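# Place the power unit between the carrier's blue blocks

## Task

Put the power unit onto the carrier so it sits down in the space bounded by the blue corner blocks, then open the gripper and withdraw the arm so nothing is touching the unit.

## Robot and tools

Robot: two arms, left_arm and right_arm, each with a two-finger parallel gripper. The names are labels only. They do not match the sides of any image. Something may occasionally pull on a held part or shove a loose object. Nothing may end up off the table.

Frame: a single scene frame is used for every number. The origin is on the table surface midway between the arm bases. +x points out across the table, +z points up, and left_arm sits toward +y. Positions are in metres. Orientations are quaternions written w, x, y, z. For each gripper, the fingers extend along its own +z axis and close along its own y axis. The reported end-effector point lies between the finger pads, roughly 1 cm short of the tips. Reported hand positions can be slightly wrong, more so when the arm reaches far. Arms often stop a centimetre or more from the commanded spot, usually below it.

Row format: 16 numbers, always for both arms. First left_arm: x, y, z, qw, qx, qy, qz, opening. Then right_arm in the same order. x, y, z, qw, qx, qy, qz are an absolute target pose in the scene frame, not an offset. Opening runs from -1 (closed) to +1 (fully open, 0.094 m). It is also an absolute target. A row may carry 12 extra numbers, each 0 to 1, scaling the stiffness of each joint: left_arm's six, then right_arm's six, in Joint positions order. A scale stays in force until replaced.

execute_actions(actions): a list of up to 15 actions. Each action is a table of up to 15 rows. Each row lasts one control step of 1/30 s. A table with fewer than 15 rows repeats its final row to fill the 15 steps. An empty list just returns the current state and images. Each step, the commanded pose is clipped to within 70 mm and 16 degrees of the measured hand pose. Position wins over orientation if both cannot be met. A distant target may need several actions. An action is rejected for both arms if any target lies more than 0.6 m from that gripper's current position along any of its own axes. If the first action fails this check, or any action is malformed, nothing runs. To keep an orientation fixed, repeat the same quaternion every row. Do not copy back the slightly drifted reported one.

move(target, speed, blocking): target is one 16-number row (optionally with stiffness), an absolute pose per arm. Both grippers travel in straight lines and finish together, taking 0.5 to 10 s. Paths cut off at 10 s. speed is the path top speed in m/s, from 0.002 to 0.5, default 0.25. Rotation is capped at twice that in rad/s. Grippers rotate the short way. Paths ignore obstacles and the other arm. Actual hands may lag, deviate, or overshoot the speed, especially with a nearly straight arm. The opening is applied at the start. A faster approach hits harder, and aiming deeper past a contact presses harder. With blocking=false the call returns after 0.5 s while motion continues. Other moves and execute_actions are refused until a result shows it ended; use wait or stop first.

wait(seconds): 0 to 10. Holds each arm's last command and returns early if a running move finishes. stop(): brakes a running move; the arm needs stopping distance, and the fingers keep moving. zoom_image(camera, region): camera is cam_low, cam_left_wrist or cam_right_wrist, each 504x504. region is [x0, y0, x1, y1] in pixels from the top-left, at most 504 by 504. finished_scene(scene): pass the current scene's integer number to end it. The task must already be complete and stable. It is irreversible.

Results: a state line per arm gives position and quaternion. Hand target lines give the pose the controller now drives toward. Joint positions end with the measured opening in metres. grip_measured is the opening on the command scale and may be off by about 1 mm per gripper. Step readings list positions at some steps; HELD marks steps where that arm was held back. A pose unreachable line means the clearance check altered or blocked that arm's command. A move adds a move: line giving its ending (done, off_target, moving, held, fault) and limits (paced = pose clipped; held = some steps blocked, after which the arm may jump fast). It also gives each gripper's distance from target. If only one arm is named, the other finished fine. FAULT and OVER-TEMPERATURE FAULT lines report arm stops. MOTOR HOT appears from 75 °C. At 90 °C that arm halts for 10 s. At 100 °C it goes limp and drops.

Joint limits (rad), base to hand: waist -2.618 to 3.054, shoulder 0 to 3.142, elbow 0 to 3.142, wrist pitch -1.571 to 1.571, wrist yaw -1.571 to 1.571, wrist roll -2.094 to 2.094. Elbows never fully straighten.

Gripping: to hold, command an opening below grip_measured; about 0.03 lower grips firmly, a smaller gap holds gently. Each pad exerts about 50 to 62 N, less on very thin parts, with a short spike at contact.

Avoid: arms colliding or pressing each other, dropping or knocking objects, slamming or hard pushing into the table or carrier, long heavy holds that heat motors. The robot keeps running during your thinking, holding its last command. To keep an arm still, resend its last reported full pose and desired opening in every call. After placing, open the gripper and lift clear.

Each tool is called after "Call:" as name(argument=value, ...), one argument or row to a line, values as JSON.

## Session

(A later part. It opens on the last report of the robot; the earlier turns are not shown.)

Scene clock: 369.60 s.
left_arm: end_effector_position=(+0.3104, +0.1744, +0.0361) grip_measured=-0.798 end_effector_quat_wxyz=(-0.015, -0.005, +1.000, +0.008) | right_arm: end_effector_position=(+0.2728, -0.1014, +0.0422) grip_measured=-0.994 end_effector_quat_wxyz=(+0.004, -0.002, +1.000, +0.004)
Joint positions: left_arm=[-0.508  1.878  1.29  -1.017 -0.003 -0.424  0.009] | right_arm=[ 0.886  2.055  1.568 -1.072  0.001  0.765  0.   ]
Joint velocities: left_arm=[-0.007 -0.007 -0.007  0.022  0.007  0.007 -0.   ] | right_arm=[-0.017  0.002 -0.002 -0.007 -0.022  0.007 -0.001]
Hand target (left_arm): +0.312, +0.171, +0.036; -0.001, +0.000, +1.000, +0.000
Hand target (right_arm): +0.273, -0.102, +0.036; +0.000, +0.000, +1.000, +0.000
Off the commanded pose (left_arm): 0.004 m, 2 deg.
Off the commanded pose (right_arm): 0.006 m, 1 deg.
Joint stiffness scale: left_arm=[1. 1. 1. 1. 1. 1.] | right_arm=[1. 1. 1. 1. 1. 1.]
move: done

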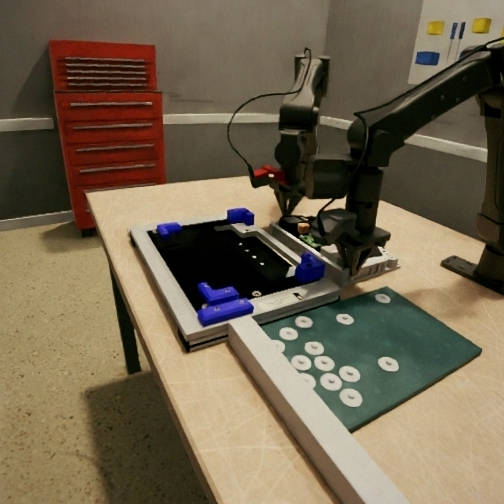

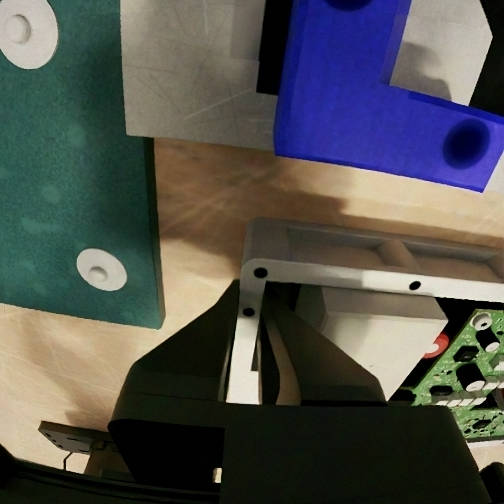

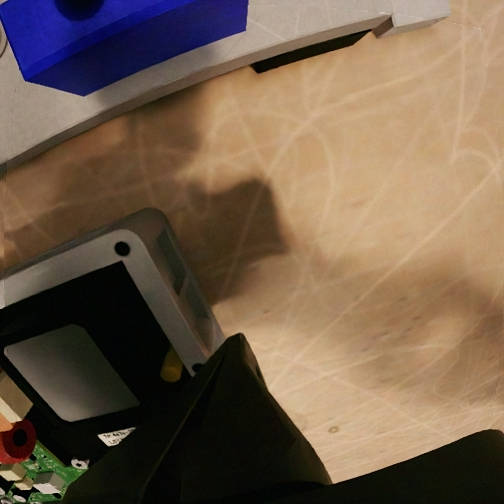

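Call:
move(
  target=[0.312,0.171,0.036,0,0,1,0,-1,0.273,-0.1,0.07,0,0,1,0,-0.4],
  speed=0.04,
)

Call:
move(
  target=[0.312,0.171,0.036,0,0,1,0,-1,0.268,-0.078,0.068,0,0,1,0,-0.4],
  speed=0.03,
)

Call:
move(
  target=[0.312,0.171,0.036,0,0,1,0,-1,0.268,-0.078,0.03,0,0,1,0,-0.4],
  speed=0.03,
)

Scene clock: 381.27 s.
left_arm: end_effector_position=(+0.3104, +0.1745, +0.0361) grip_measured=-0.798 end_effector_quat_wxyz=(-0.015, -0.005, +1.000, +0.008) | right_arm: end_effector_position=(+0.2738, -0.1026, +0.0637) grip_measured=-0.402 end_effector_quat_wxyz=(-0.000, -0.001, +1.000, -0.004)
Joint positions: left_arm=[-0.507  1.878  1.29  -1.017 -0.002 -0.424  0.009] | right_arm=[ 0.884  2.055  1.655 -1.178  0.006  0.765  0.028]
Joint velocities: left_arm=[ 0.007  0.002 -0.002  0.022 -0.037  0.037 -0.001] | right_arm=[ 0.012 -0.002 -0.012  0.022 -0.037  0.007  0.   ]
Hand target (left_arm): +0.312, +0.171, +0.036; -0.001, +0.000, +1.000, +0.000
Hand target (right_arm): +0.273, -0.100, +0.070; +0.000, +0.000, +1.000, +0.000
Off the commanded pose (left_arm): 0.004 m, 2 deg.
Off the commanded pose (right_arm): 0.007 m, 1 deg.
Joint stiffness scale: left_arm=[1. 1. 1. 1. 1. 1.] | right_arm=[1. 1. 1. 1. 1. 1.]
move: done

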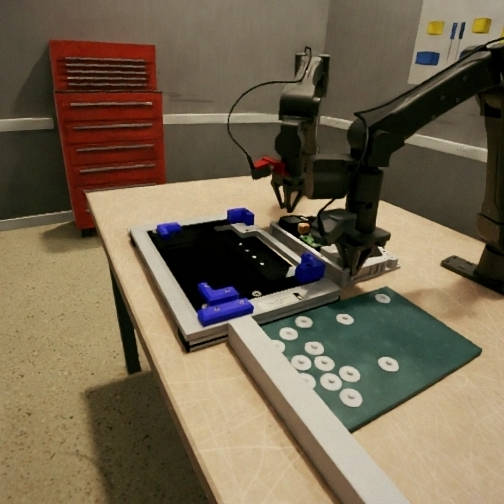

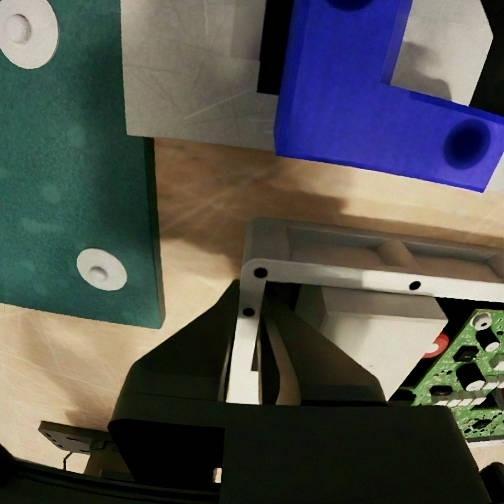

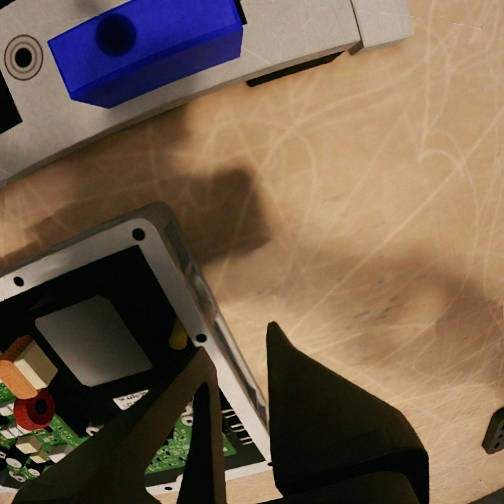

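Scene clock: 382.43 s.
left_arm: end_effector_position=(+0.3104, +0.1745, +0.0361) grip_measured=-0.798 end_effector_quat_wxyz=(-0.015, -0.005, +1.000, +0.008) | right_arm: end_effector_position=(+0.2715, -0.0812, +0.0702) grip_measured=-0.402 end_effector_quat_wxyz=(+0.007, +0.001, +1.000, +0.004)
Joint positions: left_arm=[-0.507  1.878  1.29  -1.017 -0.002 -0.424  0.009] | right_arm=[ 0.926  2.084  1.725 -1.196  0.005  0.81   0.028]
Joint velocities: left_arm=[ 0.002  0.002 -0.017  0.037 -0.037 -0.022 -0.   ] | right_arm=[-0.012 -0.017  0.007  0.007 -0.022 -0.051  0.001]
Hand target (left_arm): +0.312, +0.171, +0.036; -0.001, +0.000, +1.000, +0.000
Hand target (right_arm): +0.268, -0.078, +0.068; -0.000, -0.000, +1.000, -0.000
Off the commanded pose (left_arm): 0.004 m, 2 deg.
Off the commanded pose (right_arm): 0.005 m, 1 deg.
Joint stiffness scale: left_arm=[1. 1. 1. 1. 1. 1.] | right_arm=[1. 1. 1. 1. 1. 1.]
move: done

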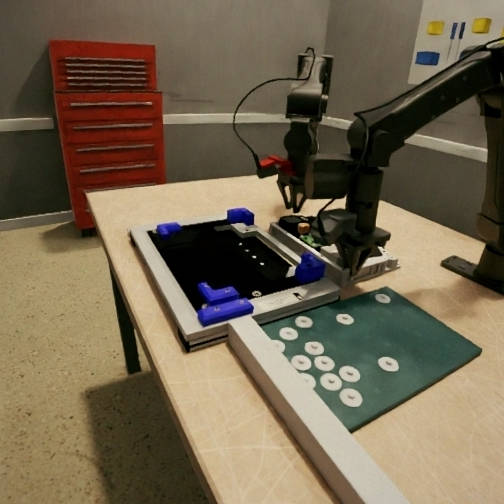

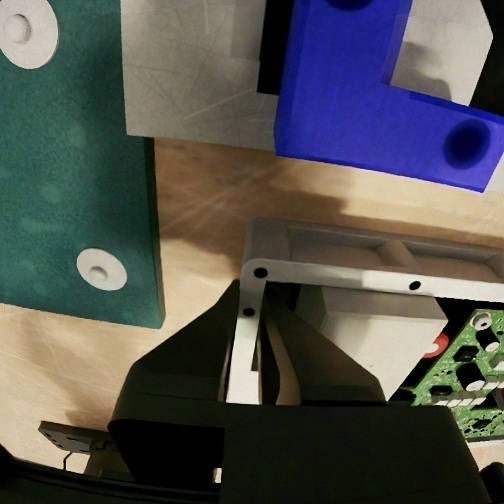

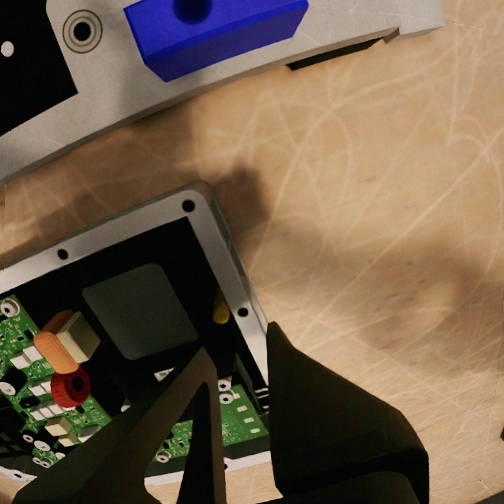

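Scene clock: 384.00 s.
left_arm: end_effector_position=(+0.3104, +0.1745, +0.0361) grip_measured=-0.798 end_effector_quat_wxyz=(-0.015, -0.005, +1.000, +0.008) | right_arm: end_effector_position=(+0.2729, -0.0797, +0.0629) grip_measured=-0.402 end_effector_quat_wxyz=(+0.016, +0.001, +1.000, +0.013)
Joint positions: left_arm=[-0.507  1.878  1.29  -1.017 -0.002 -0.424  0.009] | right_arm=[ 0.926  2.07   1.674 -1.134  0.005  0.81   0.028]
Joint velocities: left_arm=[-0.007 -0.002 -0.002 -0.037 -0.037 -0.037  0.   ] | right_arm=[-0.007  0.012 -0.012 -0.007 -0.022  0.022 -0.001]
Hand target (left_arm): +0.312, +0.171, +0.036; -0.001, +0.000, +1.000, +0.000
Hand target (right_arm): +0.267, -0.080, +0.032; -0.000, +0.000, +1.000, -0.000
Off the commanded pose (left_arm): 0.004 m, 2 deg.
Off the commanded pose (right_arm): 0.033 m, 2 deg.
Joint stiffness scale: left_arm=[1. 1. 1. 1. 1. 1.] | right_arm=[1. 1. 1. 1. 1. 1.]
move: off_target (right_arm)

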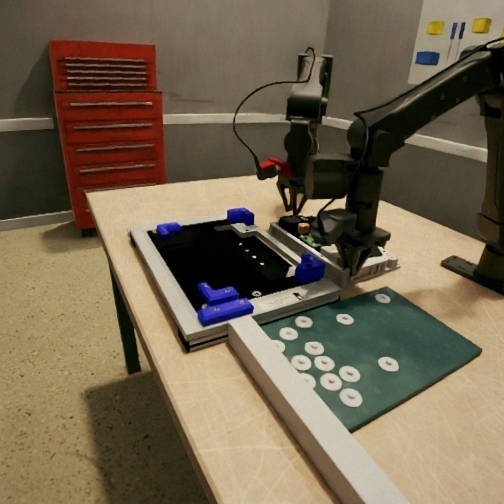

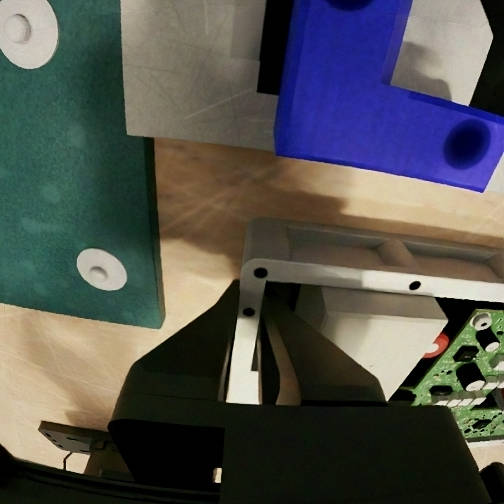

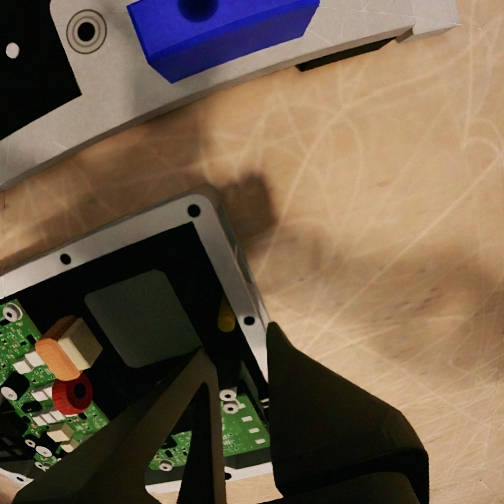

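Call:
move(
  target=[0.312,0.171,0.036,0,0,1,0,-1,0.27,-0.098,0.07,0,0,1,0,-0.4],
  speed=0.03,
)

Call:
move(
  target=[0.312,0.171,0.036,0,0,1,0,-1,0.27,-0.096,0.03,0,0,1,0,-0.4],
  speed=0.03,
)

Call:
move(
  target=[0.312,0.171,0.036,0,0,1,0,-1,0.27,-0.094,0.034,0,0,1,0,-1],
  speed=0.03,
)

Scene clock: 391.97 s.
left_arm: end_effector_position=(+0.3104, +0.1745, +0.0361) grip_measured=-0.798 end_effector_quat_wxyz=(-0.015, -0.005, +1.000, +0.008) | right_arm: end_effector_position=(+0.2708, -0.0915, +0.0651) grip_measured=-0.402 end_effector_quat_wxyz=(+0.002, -0.001, +1.000, +0.002)
Joint positions: left_arm=[-0.507  1.878  1.29  -1.017 -0.002 -0.424  0.009] | right_arm=[ 0.906  2.065  1.675 -1.176 -0.001  0.788  0.028]
Joint velocities: left_arm=[-0.012 -0.012  0.002  0.051  0.007 -0.022  0.   ] | right_arm=[-0.007  0.002 -0.022 -0.007 -0.022  0.037  0.001]
Hand target (left_arm): +0.312, +0.171, +0.036; -0.001, +0.000, +1.000, +0.000
Hand target (right_arm): +0.270, -0.098, +0.070; +0.000, +0.000, +1.000, +0.000
Off the commanded pose (left_arm): 0.004 m, 2 deg.
Off the commanded pose (right_arm): 0.008 m, 0 deg.
Joint stiffness scale: left_arm=[1. 1. 1. 1. 1. 1.] | right_arm=[1. 1. 1. 1. 1. 1.]
move: done

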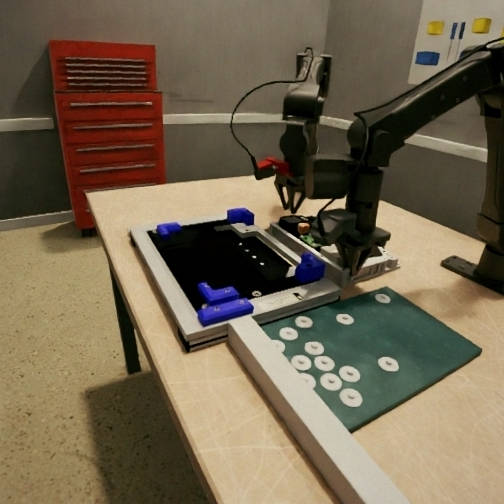

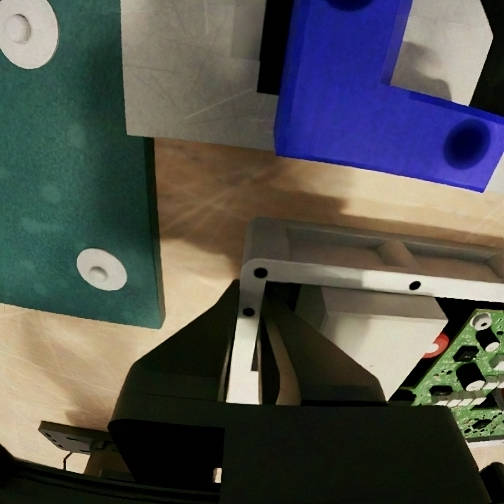

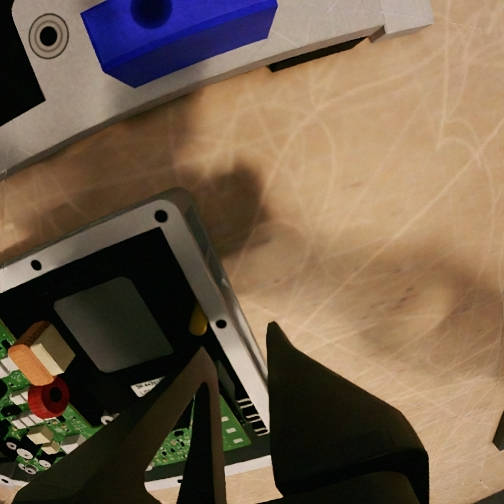

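Scene clock: 393.37 s.
left_arm: end_effector_position=(+0.3104, +0.1745, +0.0361) grip_measured=-0.798 end_effector_quat_wxyz=(-0.015, -0.005, +1.000, +0.008) | right_arm: end_effector_position=(+0.2702, -0.0922, +0.0515) grip_measured=-0.402 end_effector_quat_wxyz=(+0.009, -0.001, +1.000, +0.009)
Joint positions: left_arm=[-0.507  1.878  1.29  -1.017 -0.002 -0.424  0.009] | right_arm=[ 0.906  2.051  1.6   -1.094 -0.001  0.788  0.028]
Joint velocities: left_arm=[ 0.002  0.007 -0.012 -0.051  0.037 -0.037 -0.001] | right_arm=[-0.002 -0.022 -0.007  0.037 -0.007 -0.066  0.   ]
Hand target (left_arm): +0.312, +0.171, +0.036; -0.001, +0.000, +1.000, +0.000
Hand target (right_arm): +0.269, -0.097, +0.031; -0.000, +0.000, +1.000, -0.000
Off the commanded pose (left_arm): 0.004 m, 2 deg.
Off the commanded pose (right_arm): 0.022 m, 1 deg.
Joint stiffness scale: left_arm=[1. 1. 1. 1. 1. 1.] | right_arm=[1. 1. 1. 1. 1. 1.]
move: off_target (right_arm)

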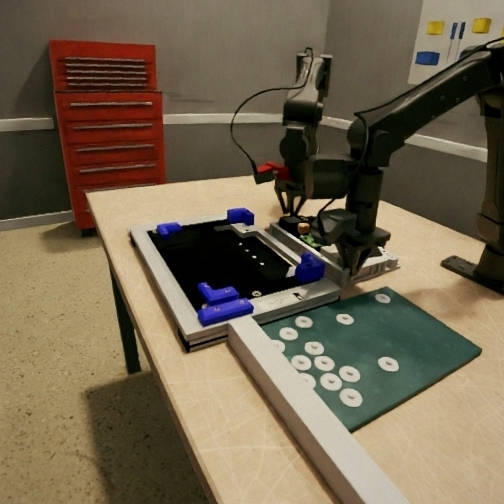

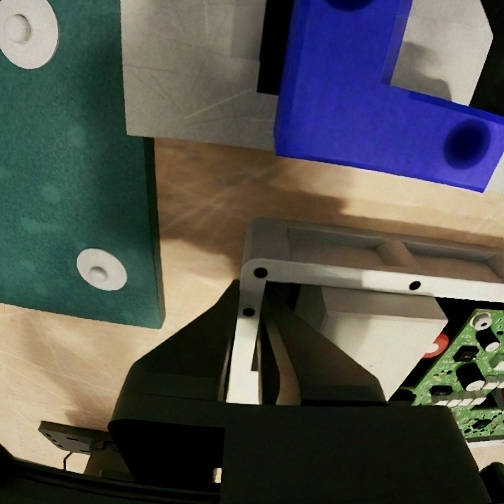

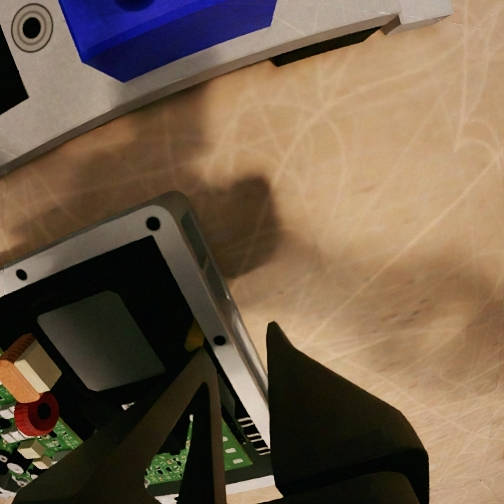

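Scene clock: 394.17 s.
left_arm: end_effector_position=(+0.3104, +0.1745, +0.0361) grip_measured=-0.798 end_effector_quat_wxyz=(-0.015, -0.005, +1.000, +0.008) | right_arm: end_effector_position=(+0.2723, -0.0892, +0.0469) grip_measured=-0.994 end_effector_quat_wxyz=(+0.009, -0.001, +1.000, +0.013)
Joint positions: left_arm=[-0.507  1.878  1.29  -1.017 -0.002 -0.424  0.009] | right_arm=[ 0.906  2.064  1.6   -1.076 -0.004  0.788  0.   ]
Joint velocities: left_arm=[ 0.007 -0.002 -0.027  0.022  0.095 -0.007  0.   ] | right_arm=[-0.012 -0.037 -0.002  0.037  0.051  0.007 -0.   ]
Hand target (left_arm): +0.312, +0.171, +0.036; -0.001, +0.000, +1.000, +0.000
Hand target (right_arm): +0.270, -0.094, +0.034; -0.000, +0.000, +1.000, -0.000
Off the commanded pose (left_arm): 0.004 m, 2 deg.
Off the commanded pose (right_arm): 0.014 m, 2 deg.
Joint stiffness scale: left_arm=[1. 1. 1. 1. 1. 1.] | right_arm=[1. 1. 1. 1. 1. 1.]
move: off_target (right_arm)

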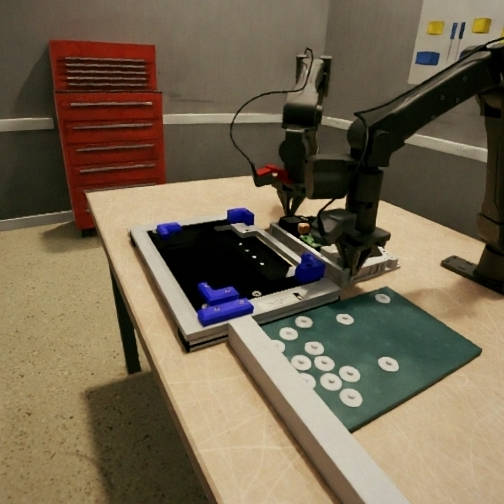

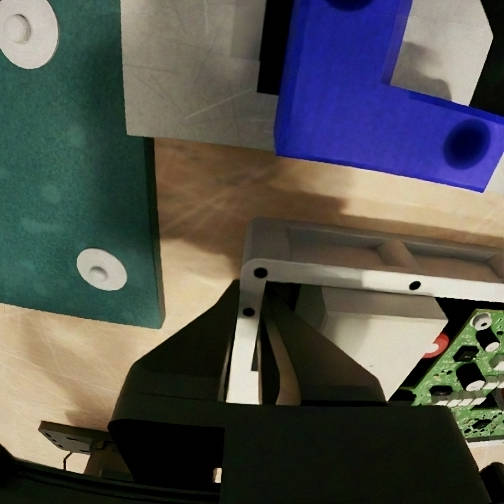

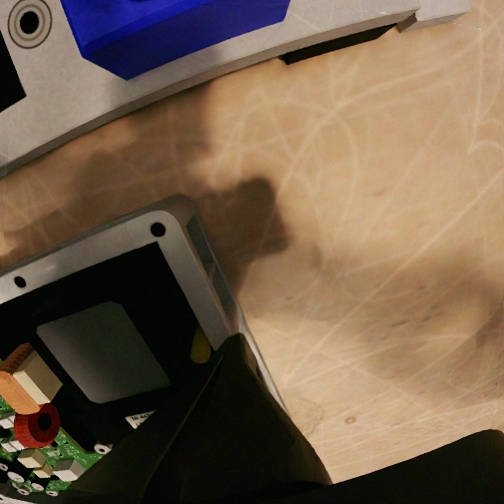

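Call:
move(
  target=[0.312,0.171,0.036,0,0,1,0,-1,0.275,-0.095,0.07,0,0,1,0,-0.45],
  speed=0.03,
)

Call:
move(
  target=[0.312,0.171,0.036,0,0,1,0,-1,0.275,-0.106,0.066,0,0,1,0,-0.45],
  speed=0.03,
)

Call:
move(
  target=[0.312,0.171,0.036,0,0,1,0,-1,0.275,-0.104,0.03,0,0,1,0,-0.45],
  speed=0.03,
)

Call:
move(
  target=[0.312,0.171,0.036,0,0,1,0,-1,0.275,-0.103,0.034,0,0,1,0,-1],
  speed=0.03,
)

Scene clock: 421.53 s.
left_arm: end_effector_position=(+0.3103, +0.1747, +0.0361) grip_measured=-0.798 end_effector_quat_wxyz=(-0.015, -0.005, +1.000, +0.007) | right_arm: end_effector_position=(+0.2722, -0.0935, +0.0675) grip_measured=-0.452 end_effector_quat_wxyz=(+0.003, -0.002, +1.000, -0.001)
Joint positions: left_arm=[-0.506  1.878  1.29  -1.017 -0.001 -0.424  0.009] | right_arm=[ 0.903  2.064  1.683 -1.187  0.005  0.783  0.026]
Joint velocities: left_arm=[ 0.012 -0.002  0.012  0.022  0.022  0.007 -0.   ] | right_arm=[-0.017  0.007 -0.007 -0.007 -0.007  0.037  0.   ]
Hand target (left_arm): +0.312, +0.171, +0.036; -0.001, +0.000, +1.000, +0.000
Hand target (right_arm): +0.275, -0.095, +0.070; +0.000, +0.000, +1.000, +0.000
Off the commanded pose (left_arm): 0.004 m, 2 deg.
Off the commanded pose (right_arm): 0.004 m, 0 deg.
Joint stiffness scale: left_arm=[1. 1. 1. 1. 1. 1.] | right_arm=[1. 1. 1. 1. 1. 1.]
move: done

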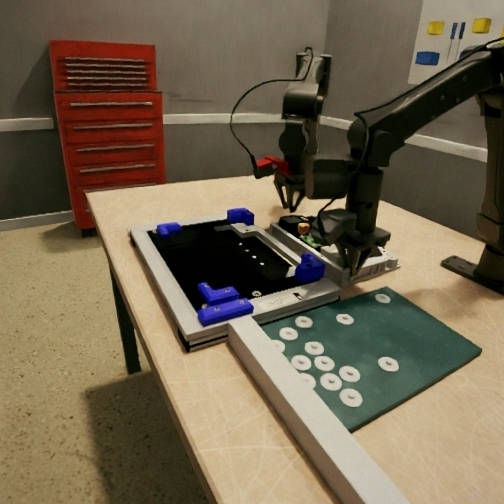

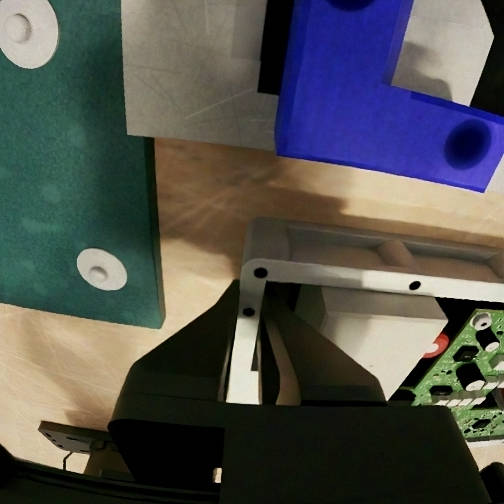

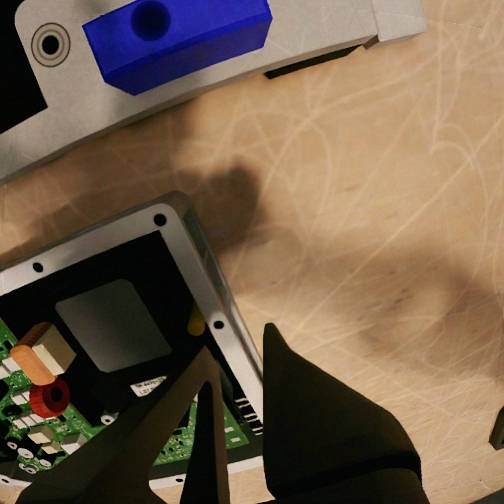

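Scene clock: 422.40 s.
left_arm: end_effector_position=(+0.3103, +0.1747, +0.0361) grip_measured=-0.798 end_effector_quat_wxyz=(-0.015, -0.005, +1.000, +0.007) | right_arm: end_effector_position=(+0.2736, -0.1035, +0.0606) grip_measured=-0.452 end_effector_quat_wxyz=(-0.004, -0.001, +1.000, -0.007)
Joint positions: left_arm=[-0.506  1.878  1.29  -1.017 -0.001 -0.424  0.009] | right_arm=[ 0.882  2.064  1.656 -1.179  0.005  0.764  0.026]
Joint velocities: left_arm=[-0.002 -0.007 -0.017  0.022 -0.007  0.037 -0.001] | right_arm=[-0.012  0.002 -0.002  0.022 -0.007  0.081  0.   ]
Hand target (left_arm): +0.312, +0.171, +0.036; -0.001, +0.000, +1.000, +0.000
Hand target (right_arm): +0.275, -0.106, +0.066; +0.000, +0.000, +1.000, +0.000
Off the commanded pose (left_arm): 0.004 m, 2 deg.
Off the commanded pose (right_arm): 0.006 m, 1 deg.
Joint stiffness scale: left_arm=[1. 1. 1. 1. 1. 1.] | right_arm=[1. 1. 1. 1. 1. 1.]
move: done

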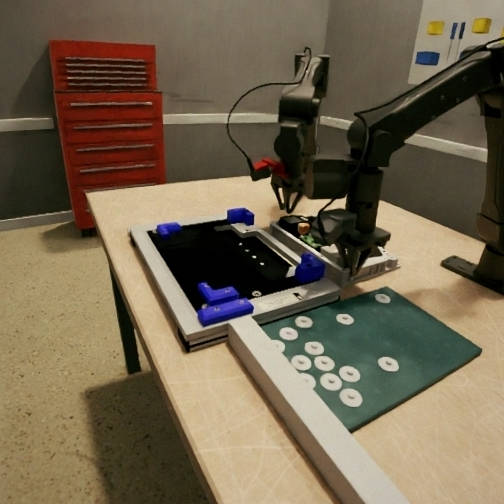

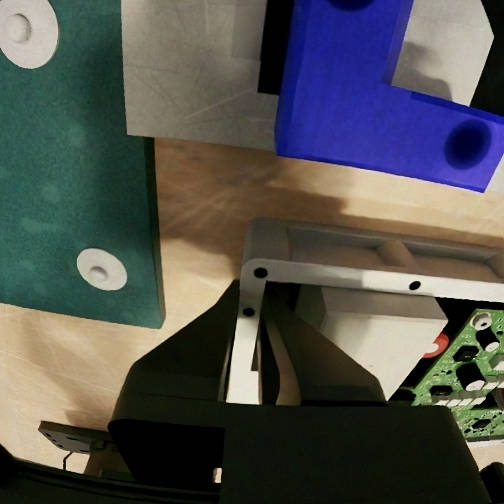

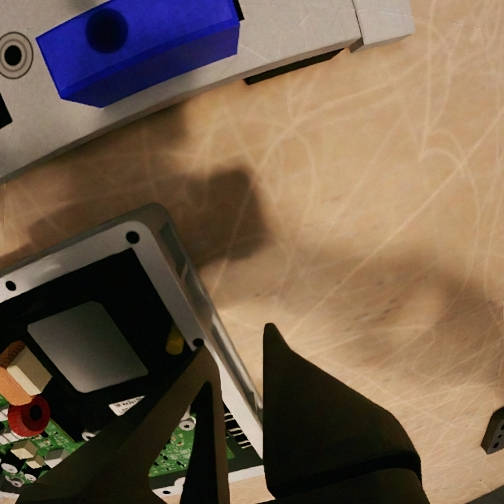

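Scene clock: 423.67 s.
left_arm: end_effector_position=(+0.3103, +0.1747, +0.0361) grip_measured=-0.798 end_effector_quat_wxyz=(-0.015, -0.005, +1.000, +0.007) | right_arm: end_effector_position=(+0.2746, -0.1024, +0.0460) grip_measured=-0.452 end_effector_quat_wxyz=(+0.005, -0.001, +1.000, +0.002)
Joint positions: left_arm=[-0.506  1.878  1.29  -1.017 -0.001 -0.424  0.009] | right_arm=[ 0.882  2.055  1.584 -1.09   0.004  0.764  0.026]
Joint velocities: left_arm=[-0.007 -0.012 -0.002 -0.081  0.022  0.007 -0.   ] | right_arm=[ 0.012  0.007 -0.007 -0.066 -0.051 -0.081  0.   ]
Hand target (left_arm): +0.312, +0.171, +0.036; -0.001, +0.000, +1.000, +0.000
Hand target (right_arm): +0.274, -0.104, +0.030; -0.000, -0.000, +1.000, -0.000
Off the commanded pose (left_arm): 0.004 m, 2 deg.
Off the commanded pose (right_arm): 0.016 m, 1 deg.
Joint stiffness scale: left_arm=[1. 1. 1. 1. 1. 1.] | right_arm=[1. 1. 1. 1. 1. 1.]
move: off_target (right_arm)

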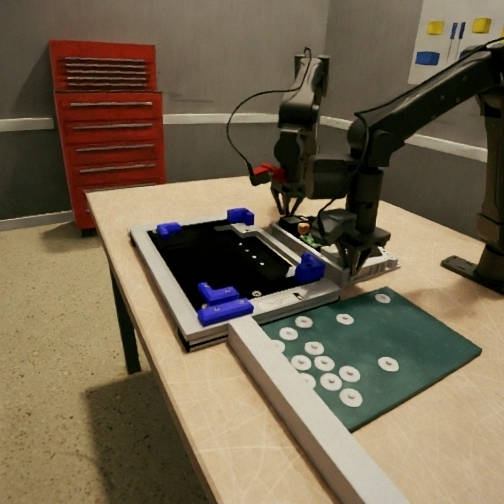

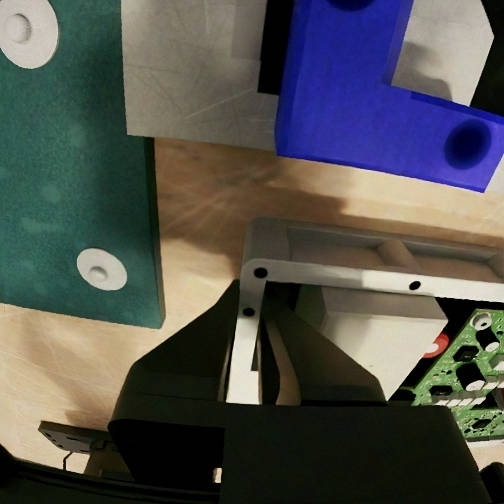

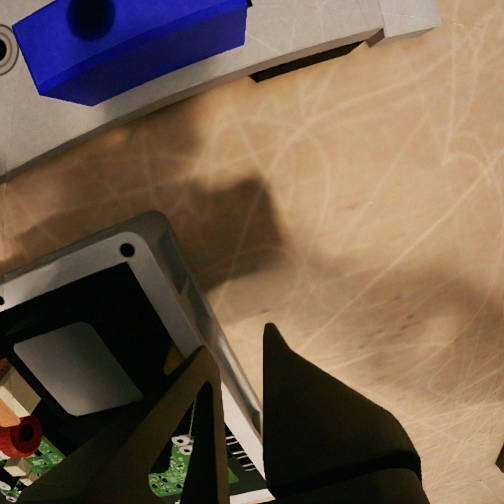

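Scene clock: 424.50 s.
left_arm: end_effector_position=(+0.3103, +0.1747, +0.0361) grip_measured=-0.798 end_effector_quat_wxyz=(-0.015, -0.005, +1.000, +0.007) | right_arm: end_effector_position=(+0.2784, -0.0983, +0.0465) grip_measured=-0.994 end_effector_quat_wxyz=(+0.013, -0.001, +1.000, +0.011)
Joint positions: left_arm=[-0.506  1.878  1.29  -1.017 -0.001 -0.424  0.009] | right_arm=[ 0.882  2.054  1.584 -1.068  0.003  0.764  0.   ]
Joint velocities: left_arm=[ 0.017  0.012  0.007  0.037  0.022 -0.037 -0.   ] | right_arm=[ 0.002 -0.032  0.002  0.081 -0.007  0.066  0.   ]
Hand target (left_arm): +0.312, +0.171, +0.036; -0.001, +0.000, +1.000, +0.000
Hand target (right_arm): +0.275, -0.103, +0.034; +0.000, +0.000, +1.000, +0.000
Off the commanded pose (left_arm): 0.004 m, 2 deg.
Off the commanded pose (right_arm): 0.014 m, 2 deg.
Joint stiffness scale: left_arm=[1. 1. 1. 1. 1. 1.] | right_arm=[1. 1. 1. 1. 1. 1.]
move: off_target (right_arm)

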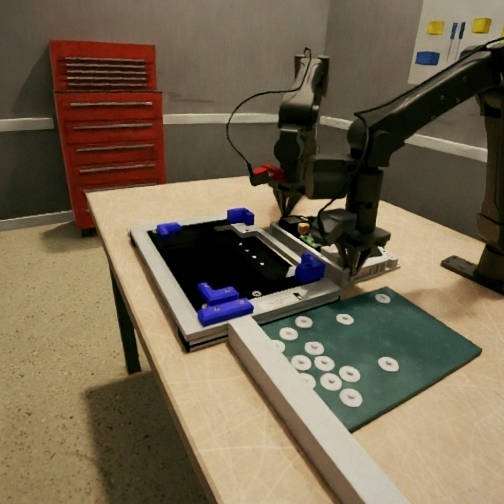

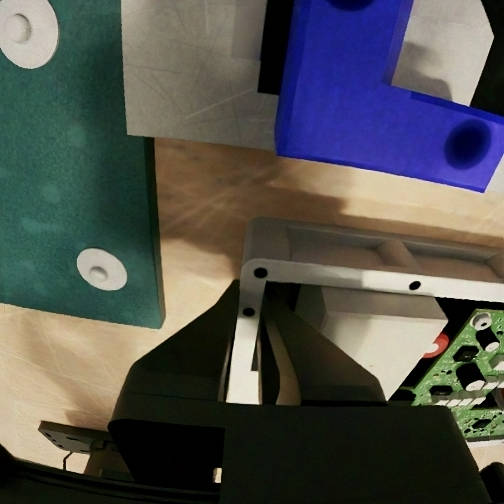

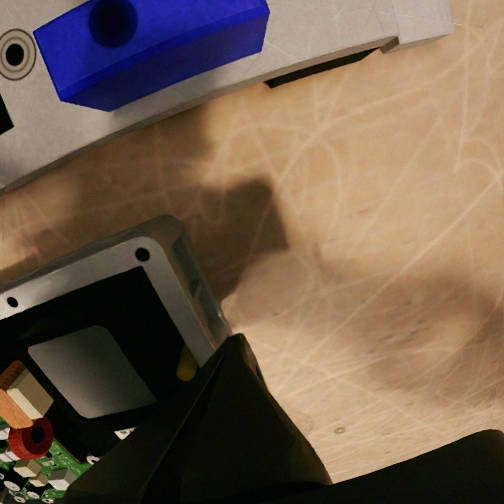

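Call:
move(
  target=[0.312,0.171,0.036,0,0,1,0,-1,0.26,-0.098,0.07,0,0,1,0,-0.3],
  speed=0.03,
)

Call:
move(
  target=[0.312,0.171,0.036,0,0,1,0,-1,0.243,-0.094,0.066,0,0,1,0,-0.3],
  speed=0.03,
)

Call:
move(
  target=[0.312,0.171,0.036,0,0,1,0,-1,0.243,-0.094,0.03,0,0,1,0,-0.3],
  speed=0.03,
)

Call:
move(
  target=[0.312,0.171,0.036,0,0,1,0,-1,0.243,-0.093,0.034,0,0,1,0,-1],
  speed=0.03,
)

Scene clock: 441.67 s.
left_arm: end_effector_position=(+0.3102, +0.1748, +0.0361) grip_measured=-0.798 end_effector_quat_wxyz=(-0.016, -0.006, +1.000, +0.007) | right_arm: end_effector_position=(+0.2619, -0.1027, +0.0600) grip_measured=-0.302 end_effector_quat_wxyz=(-0.004, +0.001, +1.000, -0.008)
Joint positions: left_arm=[-0.506  1.878  1.29  -1.018 -0.    -0.424  0.009] | right_arm=[ 0.905  2.035  1.611 -1.164  0.005  0.791  0.033]
Joint velocities: left_arm=[ 0.017  0.017 -0.012  0.022  0.037 -0.022  0.001] | right_arm=[ 0.007 -0.017 -0.012 -0.066 -0.022  0.022 -0.   ]
Hand target (left_arm): +0.312, +0.171, +0.036; -0.001, +0.000, +1.000, +0.000
Hand target (right_arm): +0.260, -0.098, +0.070; -0.000, +0.000, +1.000, -0.000
Off the commanded pose (left_arm): 0.004 m, 2 deg.
Off the commanded pose (right_arm): 0.011 m, 1 deg.
Joint stiffness scale: left_arm=[1. 1. 1. 1. 1. 1.] | right_arm=[1. 1. 1. 1. 1. 1.]
move: off_target (right_arm)

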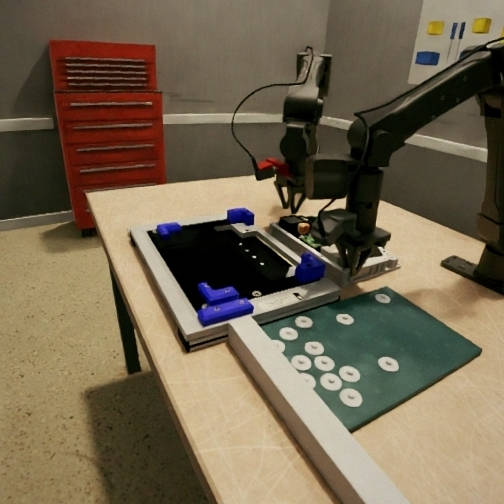

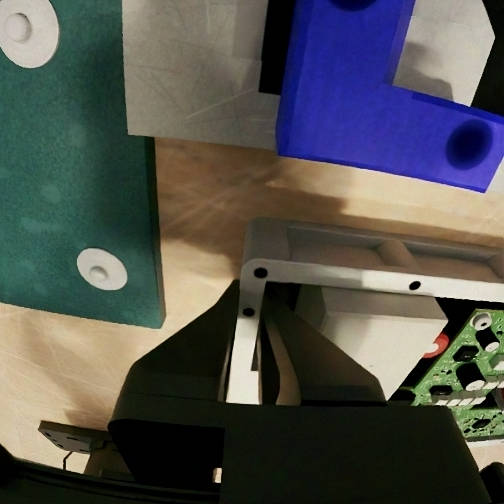

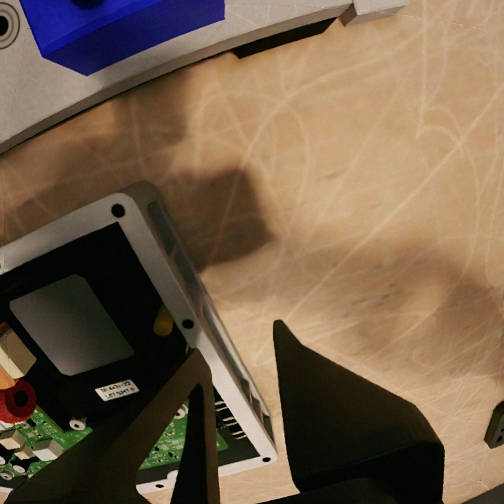

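Scene clock: 442.67 s.
left_arm: end_effector_position=(+0.3102, +0.1748, +0.0361) grip_measured=-0.798 end_effector_quat_wxyz=(-0.016, -0.006, +1.000, +0.007) | right_arm: end_effector_position=(+0.2474, -0.0956, +0.0632) grip_measured=-0.302 end_effector_quat_wxyz=(-0.002, +0.000, +1.000, -0.005)
Joint positions: left_arm=[-0.506  1.878  1.29  -1.018 -0.    -0.424  0.009] | right_arm=[ 0.946  2.007  1.582 -1.157  0.005  0.829  0.033]
Joint velocities: left_arm=[-0.007 -0.002 -0.007 -0.095 -0.022 -0.037  0.   ] | right_arm=[ 0.007 -0.022  0.002 -0.051 -0.007  0.081 -0.001]
Hand target (left_arm): +0.312, +0.171, +0.036; -0.001, +0.000, +1.000, +0.000
Hand target (right_arm): +0.243, -0.094, +0.066; -0.000, -0.000, +1.000, -0.000
Off the commanded pose (left_arm): 0.004 m, 2 deg.
Off the commanded pose (right_arm): 0.005 m, 1 deg.
Joint stiffness scale: left_arm=[1. 1. 1. 1. 1. 1.] | right_arm=[1. 1. 1. 1. 1. 1.]
move: done

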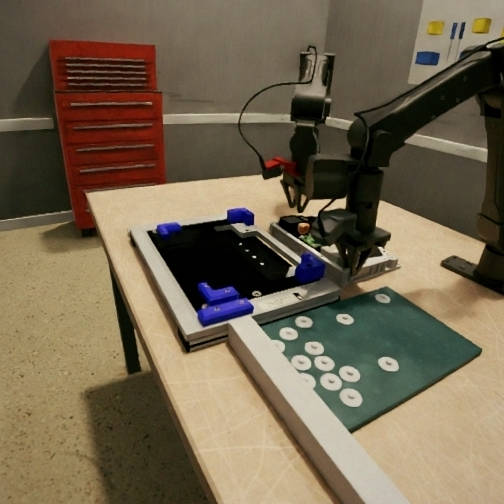

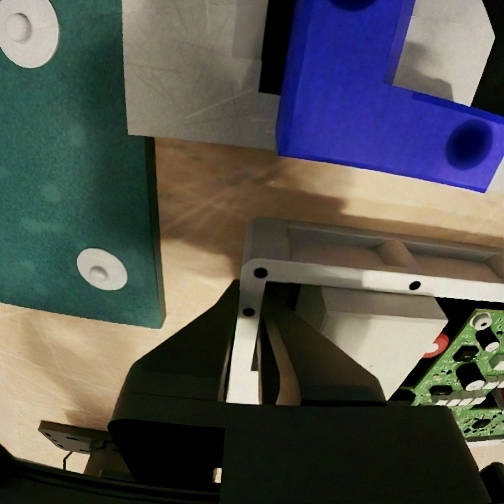

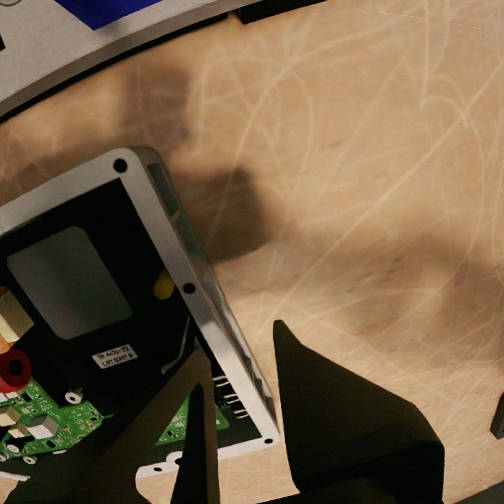

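Scene clock: 444.00 s.
left_arm: end_effector_position=(+0.3102, +0.1748, +0.0361) grip_measured=-0.798 end_effector_quat_wxyz=(-0.016, -0.006, +1.000, +0.007) | right_arm: end_effector_position=(+0.2477, -0.0951, +0.0457) grip_measured=-0.302 end_effector_quat_wxyz=(+0.006, +0.001, +1.000, +0.004)
Joint positions: left_arm=[-0.506  1.878  1.29  -1.018 -0.    -0.424  0.009] | right_arm=[ 0.946  2.001  1.502 -1.058  0.004  0.829  0.033]
Joint velocities: left_arm=[ 0.002  0.002 -0.007  0.007 -0.022  0.007  0.   ] | right_arm=[-0.002 -0.002 -0.002  0.022 -0.037 -0.007 -0.   ]
Hand target (left_arm): +0.312, +0.171, +0.036; -0.001, +0.000, +1.000, +0.000
Hand target (right_arm): +0.243, -0.094, +0.031; -0.000, +0.000, +1.000, -0.000
Off the commanded pose (left_arm): 0.004 m, 2 deg.
Off the commanded pose (right_arm): 0.016 m, 1 deg.
Joint stiffness scale: left_arm=[1. 1. 1. 1. 1. 1.] | right_arm=[1. 1. 1. 1. 1. 1.]
move: off_target (right_arm)

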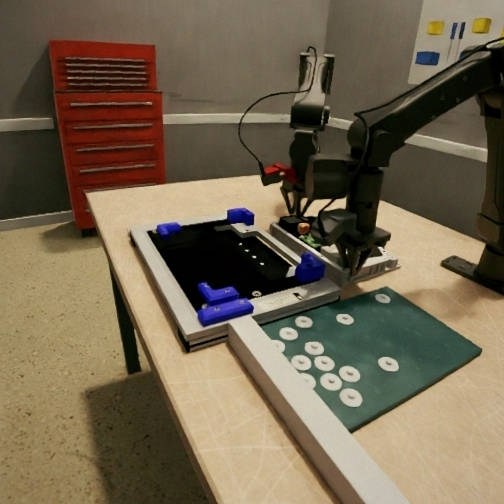

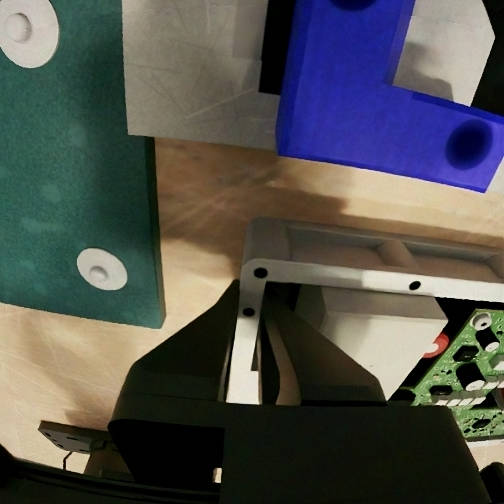

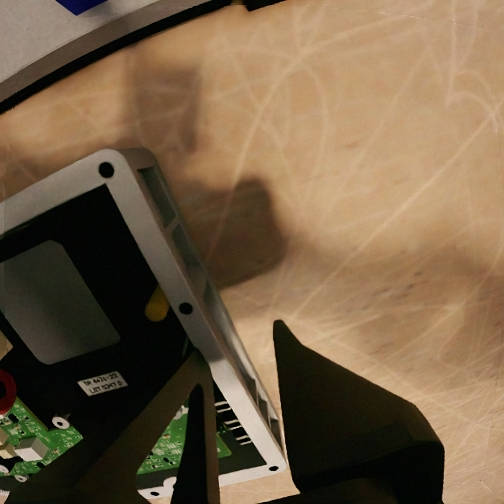

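Scene clock: 444.83 s.
left_arm: end_effector_position=(+0.3102, +0.1748, +0.0361) grip_measured=-0.798 end_effector_quat_wxyz=(-0.016, -0.005, +1.000, +0.007) | right_arm: end_effector_position=(+0.2500, -0.0910, +0.0463) grip_measured=-0.994 end_effector_quat_wxyz=(+0.011, +0.002, +1.000, +0.013)
Joint positions: left_arm=[-0.506  1.878  1.29  -1.018 -0.    -0.424  0.009] | right_arm=[ 0.946  1.999  1.502 -1.04  -0.002  0.833  0.   ]
Joint velocities: left_arm=[ 0.007 -0.007 -0.012  0.007  0.095 -0.007  0.001] | right_arm=[-0.017 -0.002  0.002  0.007 -0.022 -0.007 -0.001]
Hand target (left_arm): +0.312, +0.171, +0.036; -0.001, +0.000, +1.000, +0.000
Hand target (right_arm): +0.243, -0.093, +0.034; -0.000, +0.000, +1.000, -0.000
Off the commanded pose (left_arm): 0.004 m, 2 deg.
Off the commanded pose (right_arm): 0.014 m, 2 deg.
Joint stiffness scale: left_arm=[1. 1. 1. 1. 1. 1.] | right_arm=[1. 1. 1. 1. 1. 1.]
move: off_target (right_arm)

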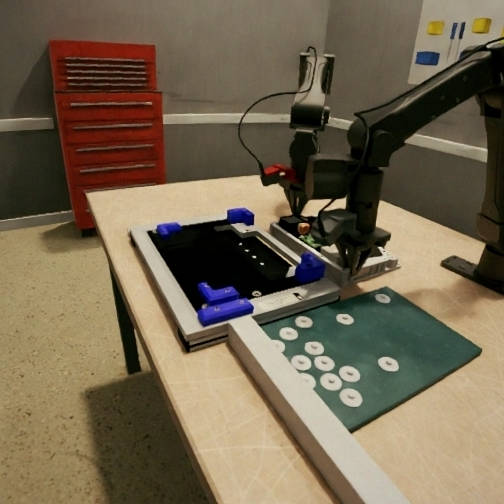

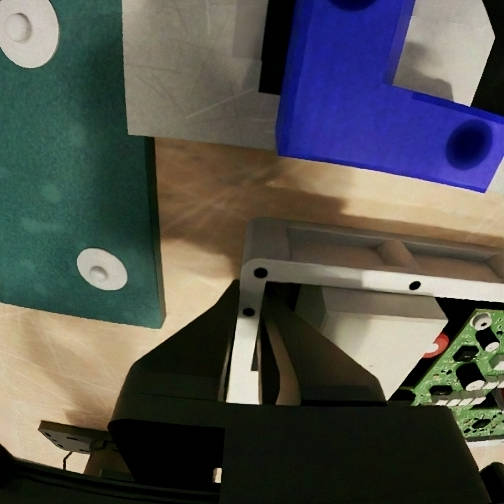

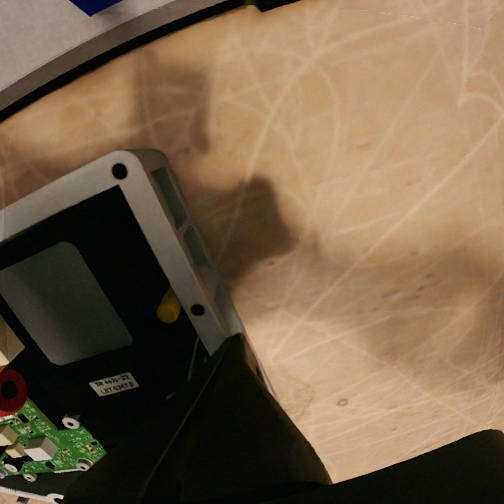

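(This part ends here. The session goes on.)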